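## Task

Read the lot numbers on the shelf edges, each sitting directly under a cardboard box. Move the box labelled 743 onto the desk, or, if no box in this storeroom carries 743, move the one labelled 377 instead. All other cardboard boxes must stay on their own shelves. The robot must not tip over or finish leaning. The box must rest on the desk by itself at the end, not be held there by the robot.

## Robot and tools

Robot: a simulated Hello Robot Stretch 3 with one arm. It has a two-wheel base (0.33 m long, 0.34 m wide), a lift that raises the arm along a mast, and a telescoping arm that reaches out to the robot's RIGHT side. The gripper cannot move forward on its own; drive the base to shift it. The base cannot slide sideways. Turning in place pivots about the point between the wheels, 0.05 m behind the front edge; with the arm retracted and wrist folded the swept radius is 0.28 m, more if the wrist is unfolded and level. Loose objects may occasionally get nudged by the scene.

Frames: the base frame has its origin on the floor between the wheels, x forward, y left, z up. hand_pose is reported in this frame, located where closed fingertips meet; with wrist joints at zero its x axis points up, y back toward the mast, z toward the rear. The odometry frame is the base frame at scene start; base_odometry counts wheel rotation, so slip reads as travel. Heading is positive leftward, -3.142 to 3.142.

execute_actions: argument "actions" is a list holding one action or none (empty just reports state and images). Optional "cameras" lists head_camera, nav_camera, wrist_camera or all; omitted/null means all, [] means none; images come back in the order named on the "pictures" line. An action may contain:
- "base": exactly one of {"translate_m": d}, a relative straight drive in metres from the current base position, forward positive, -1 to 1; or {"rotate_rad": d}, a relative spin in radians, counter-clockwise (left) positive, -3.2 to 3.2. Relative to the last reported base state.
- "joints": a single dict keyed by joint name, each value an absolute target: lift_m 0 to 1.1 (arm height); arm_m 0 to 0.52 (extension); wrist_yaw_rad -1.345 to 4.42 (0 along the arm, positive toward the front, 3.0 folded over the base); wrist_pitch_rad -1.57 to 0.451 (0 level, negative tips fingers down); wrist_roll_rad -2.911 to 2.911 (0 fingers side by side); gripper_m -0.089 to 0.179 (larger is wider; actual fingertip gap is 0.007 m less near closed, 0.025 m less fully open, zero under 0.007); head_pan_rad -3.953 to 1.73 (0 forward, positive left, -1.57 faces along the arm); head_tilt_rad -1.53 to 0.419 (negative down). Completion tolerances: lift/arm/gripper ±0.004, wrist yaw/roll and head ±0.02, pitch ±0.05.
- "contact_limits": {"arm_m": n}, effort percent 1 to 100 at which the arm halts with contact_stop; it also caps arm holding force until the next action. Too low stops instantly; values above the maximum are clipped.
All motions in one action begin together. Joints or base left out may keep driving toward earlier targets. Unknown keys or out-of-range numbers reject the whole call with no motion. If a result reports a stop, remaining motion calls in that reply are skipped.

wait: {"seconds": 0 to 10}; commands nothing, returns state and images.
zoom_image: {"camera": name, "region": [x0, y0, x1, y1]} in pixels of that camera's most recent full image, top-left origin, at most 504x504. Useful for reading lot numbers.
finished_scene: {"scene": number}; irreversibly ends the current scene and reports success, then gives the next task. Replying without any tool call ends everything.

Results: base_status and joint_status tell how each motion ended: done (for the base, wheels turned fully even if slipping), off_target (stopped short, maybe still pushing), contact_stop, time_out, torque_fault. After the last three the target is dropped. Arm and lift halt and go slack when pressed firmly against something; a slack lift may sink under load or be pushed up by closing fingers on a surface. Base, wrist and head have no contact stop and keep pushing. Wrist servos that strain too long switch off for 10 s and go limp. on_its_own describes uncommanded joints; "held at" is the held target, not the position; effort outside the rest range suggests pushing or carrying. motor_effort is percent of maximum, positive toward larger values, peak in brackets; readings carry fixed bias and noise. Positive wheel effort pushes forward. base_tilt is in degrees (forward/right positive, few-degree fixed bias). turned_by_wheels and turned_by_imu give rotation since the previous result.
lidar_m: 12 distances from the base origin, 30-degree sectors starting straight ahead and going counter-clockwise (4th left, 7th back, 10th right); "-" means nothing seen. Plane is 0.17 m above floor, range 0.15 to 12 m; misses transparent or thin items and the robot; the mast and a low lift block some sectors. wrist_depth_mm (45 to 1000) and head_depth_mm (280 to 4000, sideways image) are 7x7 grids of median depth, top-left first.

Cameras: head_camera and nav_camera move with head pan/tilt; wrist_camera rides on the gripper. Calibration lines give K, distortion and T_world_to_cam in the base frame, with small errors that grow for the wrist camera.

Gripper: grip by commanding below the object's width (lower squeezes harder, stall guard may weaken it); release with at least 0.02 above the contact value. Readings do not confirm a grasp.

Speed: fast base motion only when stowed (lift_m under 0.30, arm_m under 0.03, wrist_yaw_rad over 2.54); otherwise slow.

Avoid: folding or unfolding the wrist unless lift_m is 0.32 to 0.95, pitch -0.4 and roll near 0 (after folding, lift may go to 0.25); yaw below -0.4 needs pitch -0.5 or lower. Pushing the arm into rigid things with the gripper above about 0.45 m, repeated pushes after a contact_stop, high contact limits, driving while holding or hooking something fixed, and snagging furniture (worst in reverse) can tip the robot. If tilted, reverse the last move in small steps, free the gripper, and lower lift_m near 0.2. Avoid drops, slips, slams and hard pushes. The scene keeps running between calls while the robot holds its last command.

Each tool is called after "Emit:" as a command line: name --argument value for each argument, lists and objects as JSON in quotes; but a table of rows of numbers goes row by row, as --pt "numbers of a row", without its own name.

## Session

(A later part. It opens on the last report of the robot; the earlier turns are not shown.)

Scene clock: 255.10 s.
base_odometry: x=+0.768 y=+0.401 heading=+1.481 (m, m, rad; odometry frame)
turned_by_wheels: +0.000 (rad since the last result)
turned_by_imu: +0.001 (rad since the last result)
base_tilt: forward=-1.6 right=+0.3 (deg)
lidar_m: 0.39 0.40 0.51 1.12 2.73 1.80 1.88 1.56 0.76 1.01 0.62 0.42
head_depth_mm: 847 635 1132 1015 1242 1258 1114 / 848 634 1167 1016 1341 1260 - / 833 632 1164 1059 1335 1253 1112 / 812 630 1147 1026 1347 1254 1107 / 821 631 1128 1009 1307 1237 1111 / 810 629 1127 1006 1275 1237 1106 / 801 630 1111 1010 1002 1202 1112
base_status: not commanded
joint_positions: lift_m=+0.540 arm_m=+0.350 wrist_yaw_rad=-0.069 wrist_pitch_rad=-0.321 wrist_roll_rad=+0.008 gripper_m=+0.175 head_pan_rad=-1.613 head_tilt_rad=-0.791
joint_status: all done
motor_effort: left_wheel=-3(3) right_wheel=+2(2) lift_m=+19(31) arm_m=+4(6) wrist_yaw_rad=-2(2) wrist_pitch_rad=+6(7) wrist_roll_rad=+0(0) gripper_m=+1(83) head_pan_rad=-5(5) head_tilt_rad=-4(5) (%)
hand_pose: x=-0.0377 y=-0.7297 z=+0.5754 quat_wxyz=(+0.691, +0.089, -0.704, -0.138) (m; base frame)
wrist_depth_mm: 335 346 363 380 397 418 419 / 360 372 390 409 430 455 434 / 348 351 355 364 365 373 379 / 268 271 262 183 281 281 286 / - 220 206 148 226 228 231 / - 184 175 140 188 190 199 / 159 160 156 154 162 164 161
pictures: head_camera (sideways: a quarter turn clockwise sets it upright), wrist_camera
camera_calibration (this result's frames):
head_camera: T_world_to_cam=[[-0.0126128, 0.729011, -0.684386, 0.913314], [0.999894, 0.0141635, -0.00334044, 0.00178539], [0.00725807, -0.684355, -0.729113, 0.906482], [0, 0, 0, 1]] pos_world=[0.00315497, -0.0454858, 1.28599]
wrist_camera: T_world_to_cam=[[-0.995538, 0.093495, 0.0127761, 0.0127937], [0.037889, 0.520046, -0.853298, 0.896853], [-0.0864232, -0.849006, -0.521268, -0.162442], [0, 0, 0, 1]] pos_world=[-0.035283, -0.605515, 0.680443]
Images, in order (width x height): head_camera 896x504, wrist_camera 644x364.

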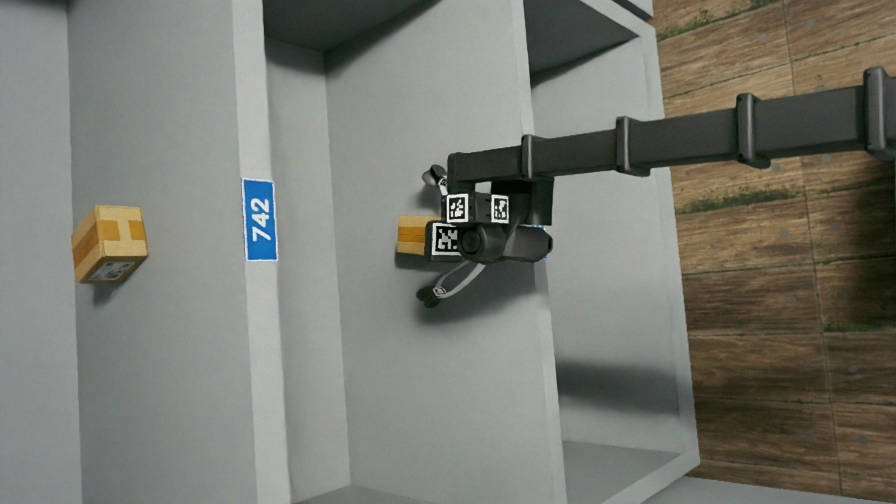

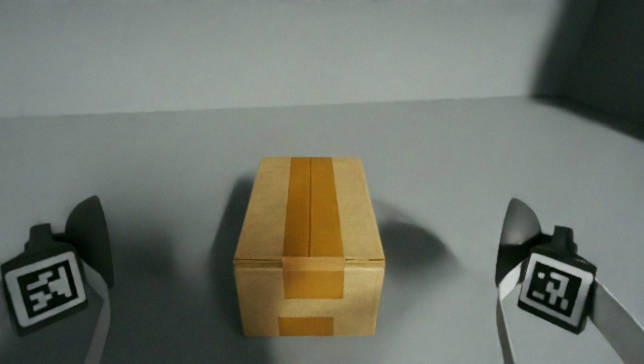

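Emit:
execute_actions --actions '[{"joints": {"lift_m": 0.527, "gripper_m": 0.0}}]' --cameras '["wrist_camera"]'

Scene clock: 260.13 s.
base_odometry: x=+0.768 y=+0.401 heading=+1.481 (m, m, rad; odometry frame)
turned_by_wheels: +0.000 (rad since the last result)
turned_by_imu: +0.001 (rad since the last result)
base_tilt: forward=-1.6 right=+0.3 (deg)
lidar_m: 0.39 0.40 0.51 1.12 2.75 1.80 1.88 1.56 0.76 1.01 0.62 0.42
head_depth_mm: 850 633 1136 1009 1238 1257 1104 / 843 632 1166 1013 1351 1264 - / 838 631 1167 1056 1323 1263 1114 / 812 633 1148 998 1334 1256 1108 / 821 629 1140 1009 1309 1234 1107 / 813 631 1126 1010 1279 1237 1113 / 800 632 1104 1009 1005 1214 1104
base_status: not commanded
joint_positions: lift_m=+0.527 arm_m=+0.350 wrist_yaw_rad=-0.069 wrist_pitch_rad=-0.322 wrist_roll_rad=+0.008 gripper_m=+0.001 head_pan_rad=-1.613 head_tilt_rad=-0.791
joint_status: all done
motor_effort: left_wheel=-3(3) right_wheel=+3(3) lift_m=+19(19) arm_m=+3(4) wrist_yaw_rad=-1(1) wrist_pitch_rad=+7(7) wrist_roll_rad=+0(0) gripper_m=-22(94) head_pan_rad=-4(5) head_tilt_rad=-4(4) (%)
hand_pose: x=-0.0377 y=-0.7296 z=+0.5622 quat_wxyz=(+0.691, +0.089, -0.704, -0.138) (m; base frame)
wrist_depth_mm: 340 350 363 381 400 423 424 / 360 377 391 404 426 445 422 / 315 321 324 326 332 338 343 / 243 246 237 158 256 257 261 / 198 200 127 128 195 207 209 / 167 171 139 137 - 174 174 / 144 145 146 145 148 149 150
pictures: wrist_camera
camera_calibration (this result's frames):
wrist_camera: T_world_to_cam=[[-0.995513, 0.0937548, 0.0127965, 0.0130763], [0.0380784, 0.520734, -0.852869, 0.885818], [-0.0866242, -0.848555, -0.521967, -0.168547], [0, 0, 0, 1]] pos_world=[-0.0353131, -0.605523, 0.667343]
Images, in order (width x height): wrist_camera 644x364.

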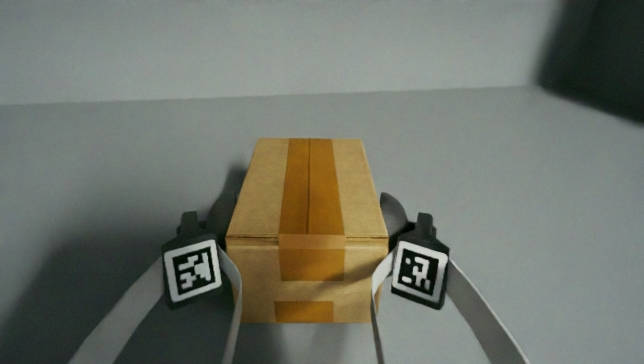

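Emit:
execute_actions --actions '[{"base": {"rotate_rad": -0.625}, "joints": {"lift_m": 0.58, "arm_m": 0.22}}]' --cameras '["head_camera", "wrist_camera"]'

Scene clock: 291.43 s.
base_odometry: x=+0.768 y=+0.401 heading=+0.856 (m, m, rad; odometry frame)
turned_by_wheels: -0.625 (rad since the last result)
turned_by_imu: -0.629 (rad since the last result)
base_tilt: forward=-1.6 right=+0.3 (deg)
lidar_m: 0.44 0.39 0.39 0.47 0.89 2.75 1.80 1.88 1.55 0.76 1.01 0.64
head_depth_mm: 1023 1491 1706 1722 1452 1257 1106 / 903 1540 1299 1653 1460 1273 - / 762 1432 1205 1570 - 1251 1113 / 648 751 894 1026 1368 1259 1105 / 715 690 1024 1037 1366 1258 1112 / 796 656 1155 1014 1313 1223 1104 / 848 631 1140 1007 911 1197 1111
base_status: done
joint_positions: lift_m=+0.580 arm_m=+0.220 wrist_yaw_rad=-0.070 wrist_pitch_rad=-0.327 wrist_roll_rad=+0.008 gripper_m=+0.010 head_pan_rad=-1.613 head_tilt_rad=-0.791
joint_status: all done
on_its_own: gripper_m is held at +0.009, not at your +0.000, by its stall guard, which is not easing now
motor_effort: left_wheel=+2(8) right_wheel=-2(9) lift_m=+37(39) arm_m=-3(3) wrist_yaw_rad=-1(1) wrist_pitch_rad=+8(9) wrist_roll_rad=+0(0) gripper_m=-19(19) head_pan_rad=-4(4) head_tilt_rad=-4(4) (%)
hand_pose: x=-0.0378 y=-0.5996 z=+0.6131 quat_wxyz=(+0.691, +0.091, -0.704, -0.140) (m; base frame)
wrist_depth_mm: 504 393 281 301 - 897 - / 519 452 308 329 655 817 - / 429 435 342 314 519 - - / 334 339 326 158 - - - / 273 275 127 128 951 - - / 231 247 139 136 - 902 913 / 233 677 597 538 761 786 788
pictures: head_camera (sideways: a quarter turn clockwise sets it upright), wrist_camera
camera_calibration (this result's frames):
head_camera: T_world_to_cam=[[-0.012531, 0.729013, -0.684386, 0.913314], [0.999896, 0.0140512, -0.00334044, 0.00178538], [0.00718122, -0.684356, -0.729113, 0.906483], [0, 0, 0, 1]] pos_world=[0.00314986, -0.0454855, 1.28599]
wrist_camera: T_world_to_cam=[[-0.995456, 0.0943454, 0.0129288, 0.000397594], [0.0387412, 0.525255, -0.850063, 0.862556], [-0.0869905, -0.845699, -0.526523, -0.0272018], [0, 0, 0, 1]] pos_world=[-0.0353869, -0.476104, 0.718899]
Images, in order (width x height): head_camera 896x504, wrist_camera 644x364.

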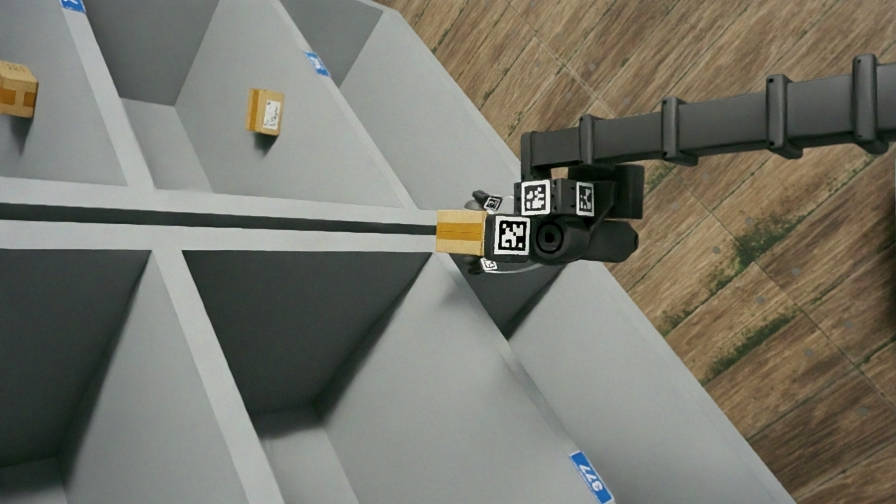

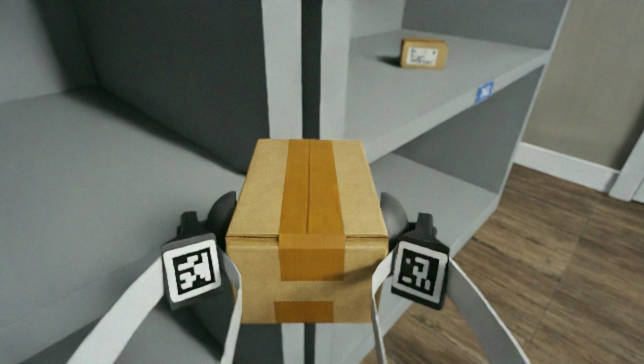

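Emit:
execute_actions --actions '[{"base": {"translate_m": -0.78}, "joints": {"lift_m": 0.76, "arm_m": 0.32, "head_pan_rad": -3.14, "head_tilt_rad": -0.6}}]'

Scene clock: 306.13 s.
base_odometry: x=+0.257 y=-0.188 heading=+0.856 (m, m, rad; odometry frame)
turned_by_wheels: +0.000 (rad since the last result)
turned_by_imu: +0.011 (rad since the last result)
base_tilt: forward=-1.6 right=+0.3 (deg)
lidar_m: 1.10 0.98 0.98 1.18 2.24 2.44 1.02 1.29 1.30 1.38 1.07 1.08
head_depth_mm: 1864 1966 1301 1993 1686 1453 - / 1680 1844 1297 1657 1672 - - / 1536 1712 1295 1021 1669 - - / 1420 1592 1289 985 1677 1408 1152 / 1307 1455 1288 1243 1539 1383 1178 / 1221 1346 1288 1690 1651 1374 1171 / 1149 1242 1353 1551 1636 1371 1168
base_status: done
joint_positions: lift_m=+0.760 arm_m=+0.320 wrist_yaw_rad=-0.070 wrist_pitch_rad=-0.328 wrist_roll_rad=+0.008 gripper_m=+0.010 head_pan_rad=-3.133 head_tilt_rad=-0.606
joint_status: all done
on_its_own: gripper_m is held at +0.009, not at your +0.000, by its stall guard, which is not easing now
motor_effort: left_wheel=+1(3) right_wheel=-1(9) lift_m=+37(38) arm_m=+4(3) wrist_yaw_rad=+0(1) wrist_pitch_rad=+8(9) wrist_roll_rad=+0(0) gripper_m=-19(19) head_pan_rad=-4(59) head_tilt_rad=+2(17) (%)
hand_pose: x=-0.0378 y=-0.6990 z=+0.7930 quat_wxyz=(+0.691, +0.091, -0.704, -0.140) (m; base frame)
wrist_depth_mm: 831 926 766 - 899 769 656 / 861 - 858 - - 786 694 / 828 848 854 - - 836 718 / 642 717 958 158 - 885 753 / - - 127 128 - 916 787 / - - 138 136 - - 819 / 849 902 922 913 961 959 868
pictures: head_camera (sideways: a quarter turn clockwise sets it upright), nav_camera (sideways: a quarter turn counterclockwise sets it upright), wrist_camera
camera_calibration (this result's frames):
head_camera: T_world_to_cam=[[0.589163, 0.0485305, -0.806555, 1.06887], [0.0635106, -0.997888, -0.0136506, 0.0209221], [-0.805514, -0.0431824, -0.591001, 0.731793], [0, 0, 0, 1]] pos_world=[-0.0416006, 0.000605356, 1.29488]
nav_camera: T_world_to_cam=[[-0.553047, -0.00984652, 0.833092, -1.03821], [0.00646397, 0.999849, 0.0161086, 0.0334436], [-0.833125, 0.0142939, -0.5529, 0.683171], [0, 0, 0, 1]] pos_world=[-0.00522608, -0.0534265, 1.24211]
wrist_camera: T_world_to_cam=[[-0.995456, 0.094341, 0.0129386, 0.00743845], [0.0387656, 0.525598, -0.84985, 1.06775], [-0.0869762, -0.845486, -0.526866, -0.0160945], [0, 0, 0, 1]] pos_world=[-0.035387, -0.575514, 0.898847]
Images, in order (width x height): head_camera 896x504, nav_camera 672x504, wrist_camera 644x364.

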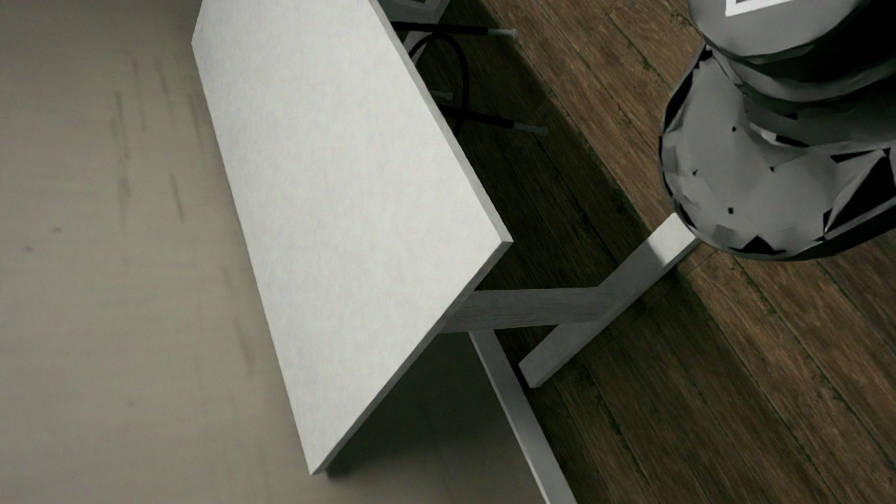

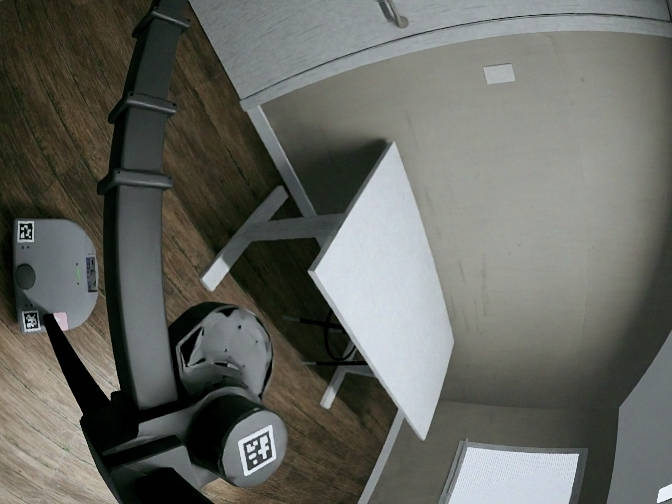

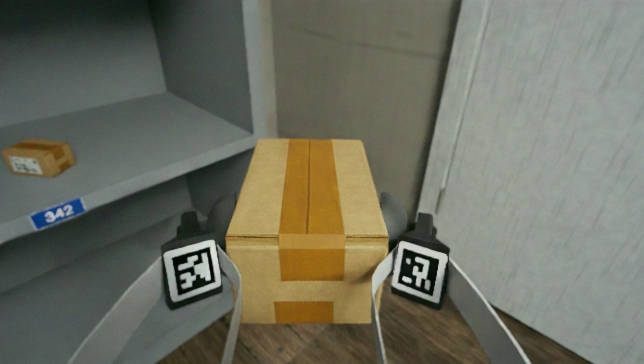

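Emit:
execute_actions --actions '[{"base": {"rotate_rad": -1.535}, "joints": {"lift_m": 0.745, "arm_m": 0.51, "head_pan_rad": -1.62}}]' --cameras '["head_camera", "wrist_camera"]'

Scene clock: 318.17 s.
base_odometry: x=+0.257 y=-0.188 heading=-0.679 (m, m, rad; odometry frame)
turned_by_wheels: -1.535 (rad since the last result)
turned_by_imu: -1.546 (rad since the last result)
base_tilt: forward=-1.6 right=+0.4 (deg)
lidar_m: 1.38 1.07 1.54 1.08 0.98 0.98 1.20 2.36 1.56 1.02 1.29 1.30
head_depth_mm: 1945 2080 1307 2044 1678 1391 - / 1757 1899 1299 1962 1722 - 1171 / 1585 1757 1368 1493 1666 1389 1171 / 1463 1630 1362 909 1665 1386 1174 / 1334 1475 1286 1065 1539 1376 1175 / 1249 1358 1276 1717 1660 1382 1176 / 1152 1265 1349 1564 1624 1369 1181
base_status: done
joint_positions: lift_m=+0.745 arm_m=+0.510 wrist_yaw_rad=-0.070 wrist_pitch_rad=-0.328 wrist_roll_rad=+0.008 gripper_m=+0.010 head_pan_rad=-1.627 head_tilt_rad=-0.606
joint_status: all done
on_its_own: gripper_m is held at +0.009, not at your +0.000, by its stall guard, which is not easing now
motor_effort: left_wheel=+1(9) right_wheel=-2(10) lift_m=+20(32) arm_m=+3(5) wrist_yaw_rad=-2(0) wrist_pitch_rad=+9(8) wrist_roll_rad=+0(0) gripper_m=-19(18) head_pan_rad=+4(59) head_tilt_rad=+2(3) (%)
hand_pose: x=-0.0378 y=-0.8890 z=+0.7788 quat_wxyz=(+0.691, +0.091, -0.704, -0.140) (m; base frame)
wrist_depth_mm: 560 642 747 876 - - - / 535 547 557 560 573 588 597 / 382 382 391 394 401 406 409 / 293 297 286 158 307 312 313 / 240 243 127 128 237 250 253 / 204 208 139 136 - 212 213 / 177 177 178 175 180 182 183
pictures: head_camera (sideways: a quarter turn clockwise sets it upright), wrist_camera
camera_calibration (this result's frames):
head_camera: T_world_to_cam=[[-0.0102093, 0.591002, -0.806605, 1.0726], [0.999906, -0.00136387, -0.0136552, 0.0152161], [-0.00917037, -0.806669, -0.590933, 0.726847], [0, 0, 0, 1]] pos_world=[0.00240126, -0.0475614, 1.29489]
wrist_camera: T_world_to_cam=[[-0.995453, 0.0943683, 0.0129388, 0.0255677], [0.0387892, 0.525687, -0.849793, 1.15559], [-0.0869953, -0.845427, -0.526957, -0.184118], [0, 0, 0, 1]] pos_world=[-0.0353903, -0.765549, 0.884658]
Images, in order (width x height): head_camera 896x504, wrist_camera 644x364.

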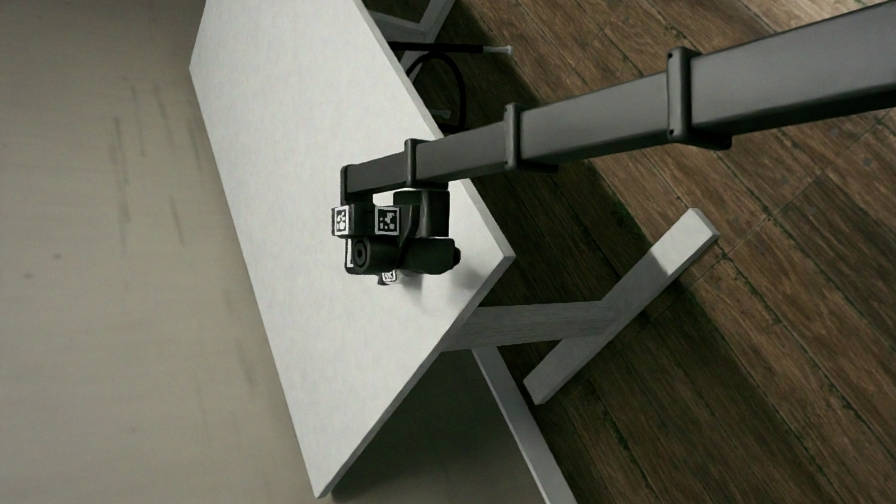

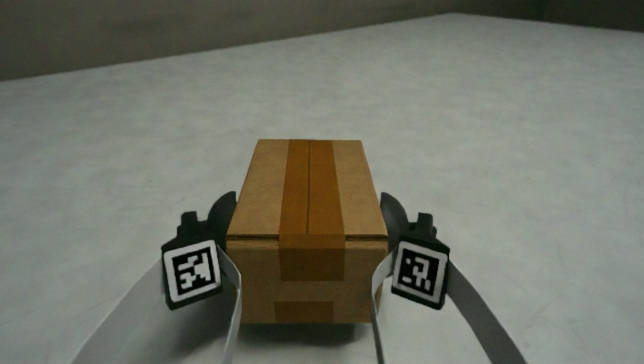

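Emit:
execute_actions --actions '[{"joints": {"lift_m": 0.717}}]' --cameras '["wrist_camera"]'

Scene clock: 322.67 s.
base_odometry: x=+0.257 y=-0.188 heading=-0.679 (m, m, rad; odometry frame)
turned_by_wheels: +0.000 (rad since the last result)
turned_by_imu: +0.001 (rad since the last result)
base_tilt: forward=-1.6 right=+0.3 (deg)
lidar_m: 1.38 1.07 1.54 1.08 0.98 0.99 1.21 2.37 1.56 1.02 1.28 1.30
head_depth_mm: 1959 2096 1297 2040 1682 1386 1209 / 1757 1901 1309 2000 1724 - - / 1587 1755 1291 - 1697 1388 1172 / 1454 1634 1299 880 1669 1391 1183 / 1334 1505 1293 1062 1540 1382 1178 / 1237 1369 1280 1718 1678 1387 1172 / 1139 1258 1343 1549 1645 1371 1171
base_status: not commanded
joint_positions: lift_m=+0.717 arm_m=+0.510 wrist_yaw_rad=-0.070 wrist_pitch_rad=-0.328 wrist_roll_rad=+0.008 gripper_m=+0.010 head_pan_rad=-1.627 head_tilt_rad=-0.606
joint_status: all done
on_its_own: gripper_m is held at +0.009, not at your +0.000, by its stall guard, which is not easing now
motor_effort: left_wheel=+1(1) right_wheel=-2(2) lift_m=+20(23) arm_m=+3(3) wrist_yaw_rad=+0(0) wrist_pitch_rad=+9(8) wrist_roll_rad=+0(0) gripper_m=-18(19) head_pan_rad=+5(5) head_tilt_rad=+2(2) (%)
hand_pose: x=-0.0378 y=-0.8890 z=+0.7508 quat_wxyz=(+0.691, +0.091, -0.704, -0.140) (m; base frame)
wrist_depth_mm: 567 623 722 837 856 903 912 / 441 450 466 472 485 487 496 / 316 320 323 329 336 338 344 / 245 247 238 158 256 257 262 / 200 202 127 128 196 208 210 / 169 172 138 136 - 175 176 / 147 147 148 146 150 151 152
pictures: wrist_camera
camera_calibration (this result's frames):
wrist_camera: T_world_to_cam=[[-0.995453, 0.0943674, 0.0129404, 0.0259281], [0.0387936, 0.525747, -0.849756, 1.1318], [-0.0869926, -0.84539, -0.527018, -0.198798], [0, 0, 0, 1]] pos_world=[-0.0353903, -0.765549, 0.856648]
Images, in order (width x height): wrist_camera 644x364.

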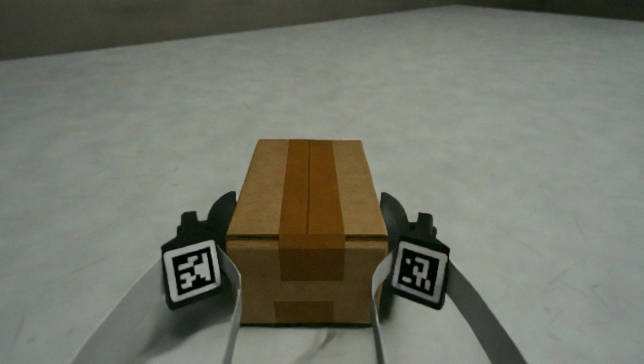

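Emit:
execute_actions --actions '[{"joints": {"gripper_m": 0.115}}]' --cameras '["wrist_camera"]'

Scene clock: 325.03 s.
base_odometry: x=+0.257 y=-0.188 heading=-0.679 (m, m, rad; odometry frame)
turned_by_wheels: +0.000 (rad since the last result)
turned_by_imu: +0.000 (rad since the last result)
base_tilt: forward=-1.6 right=+0.3 (deg)
lidar_m: 1.38 1.07 1.54 1.08 0.98 0.98 1.21 2.36 1.56 1.02 1.29 1.30
head_depth_mm: 1962 2043 1307 2071 1695 1388 1206 / 1752 1909 1309 1977 1756 - - / 1574 1760 1296 - 1663 1398 1172 / 1455 1630 1289 879 1675 1384 1179 / 1340 1479 1281 1038 1541 1387 1176 / 1233 1369 1290 1705 1660 1378 1177 / 1154 1265 1343 1557 1631 1382 1171
base_status: not commanded
joint_positions: lift_m=+0.717 arm_m=+0.510 wrist_yaw_rad=-0.070 wrist_pitch_rad=-0.322 wrist_roll_rad=+0.008 gripper_m=+0.115 head_pan_rad=-1.627 head_tilt_rad=-0.606
joint_status: all done
motor_effort: left_wheel=+2(2) right_wheel=-3(2) lift_m=+20(20) arm_m=+3(3) wrist_yaw_rad=+0(1) wrist_pitch_rad=+8(8) wrist_roll_rad=+0(0) gripper_m=+1(82) head_pan_rad=+5(5) head_tilt_rad=+2(2) (%)
hand_pose: x=-0.0379 y=-0.8895 z=+0.7520 quat_wxyz=(+0.691, +0.089, -0.704, -0.138) (m; base frame)
wrist_depth_mm: 556 637 725 855 908 944 - / 456 465 480 485 493 504 512 / 319 327 330 334 340 346 350 / 249 252 241 163 258 263 266 / 202 215 142 132 205 219 213 / 176 - 162 139 170 183 179 / - 149 149 149 151 152 154
pictures: wrist_camera
camera_calibration (this result's frames):
wrist_camera: T_world_to_cam=[[-0.995448, 0.0944393, 0.0128062, 0.0260902], [0.038476, 0.521173, -0.852583, 1.13122], [-0.0871916, -0.84821, -0.522434, -0.204572], [0, 0, 0, 1]] pos_world=[-0.0353903, -0.765545, 0.857249]
Images, in order (width x height): wrist_camera 644x364.

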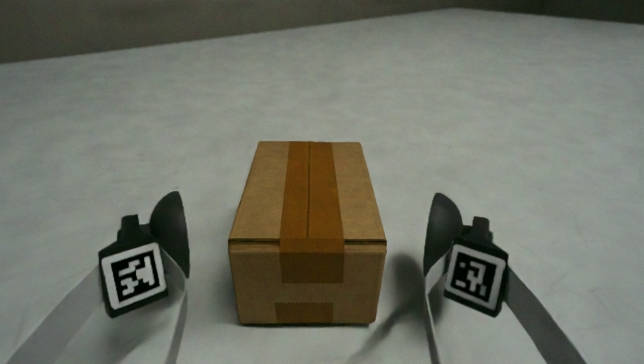

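Emit:
execute_actions --actions '[{"joints": {"lift_m": 0.775}}]' --cameras '["wrist_camera", "head_camera"]'

Scene clock: 328.07 s.
base_odometry: x=+0.257 y=-0.188 heading=-0.679 (m, m, rad; odometry frame)
turned_by_wheels: +0.000 (rad since the last result)
turned_by_imu: +0.001 (rad since the last result)
base_tilt: forward=-1.6 right=+0.3 (deg)
lidar_m: 1.38 1.07 1.53 1.08 0.98 0.99 1.21 2.36 1.56 1.02 1.28 1.30
head_depth_mm: 1967 2069 1312 2067 1697 1425 - / 1748 1907 1298 2013 - - 1170 / 1601 1775 1443 981 1669 1382 1174 / 1457 1640 1358 915 1680 1383 1172 / 1336 1480 1288 1066 1536 1378 1172 / 1242 1367 1282 1703 1665 1374 1176 / 1156 1264 1349 1550 1631 1384 1169
base_status: not commanded
joint_positions: lift_m=+0.775 arm_m=+0.510 wrist_yaw_rad=-0.070 wrist_pitch_rad=-0.321 wrist_roll_rad=+0.008 gripper_m=+0.115 head_pan_rad=-1.627 head_tilt_rad=-0.606
joint_status: all done
motor_effort: left_wheel=+1(1) right_wheel=-2(2) lift_m=+36(38) arm_m=+3(3) wrist_yaw_rad=-2(0) wrist_pitch_rad=+6(7) wrist_roll_rad=+0(0) gripper_m=+0(1) head_pan_rad=+5(5) head_tilt_rad=+2(2) (%)
hand_pose: x=-0.0379 y=-0.8896 z=+0.8095 quat_wxyz=(+0.691, +0.088, -0.704, -0.138) (m; base frame)
wrist_depth_mm: 561 635 773 925 - - - / 582 638 673 684 692 708 729 / 451 462 462 472 479 491 494 / 350 351 359 361 366 372 372 / 288 306 289 219 295 310 302 / 249 - 237 184 248 260 253 / 207 210 206 162 214 215 218
pictures: head_camera (sideways: a quarter turn clockwise sets it upright), wrist_camera
camera_calibration (this result's frames):
head_camera: T_world_to_cam=[[-0.0102093, 0.591002, -0.806605, 1.0726], [0.999906, -0.00136387, -0.0136552, 0.0152161], [-0.00917037, -0.806669, -0.590933, 0.726847], [0, 0, 0, 1]] pos_world=[0.00240126, -0.0475614, 1.29489]
wrist_camera: T_world_to_cam=[[-0.995447, 0.0944504, 0.0127829, 0.025386], [0.0384196, 0.520374, -0.853074, 1.17992], [-0.087225, -0.848699, -0.521634, -0.175734], [0, 0, 0, 1]] pos_world=[-0.0353901, -0.765543, 0.914566]
Images, in order (width x height): head_camera 896x504, wrist_camera 644x364.

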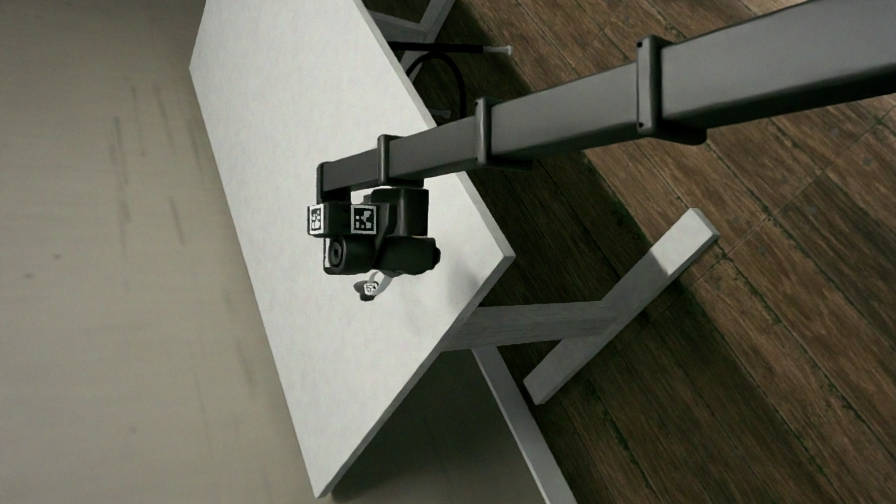

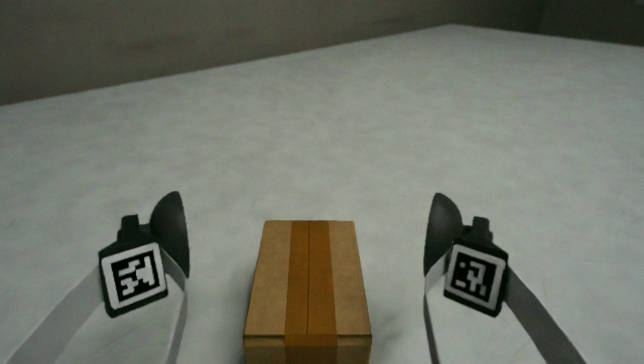

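The box is resting on the desk and the gripper is clear of it.

Emit:
finished_scene --scene 2

The scene is finished: the task was done.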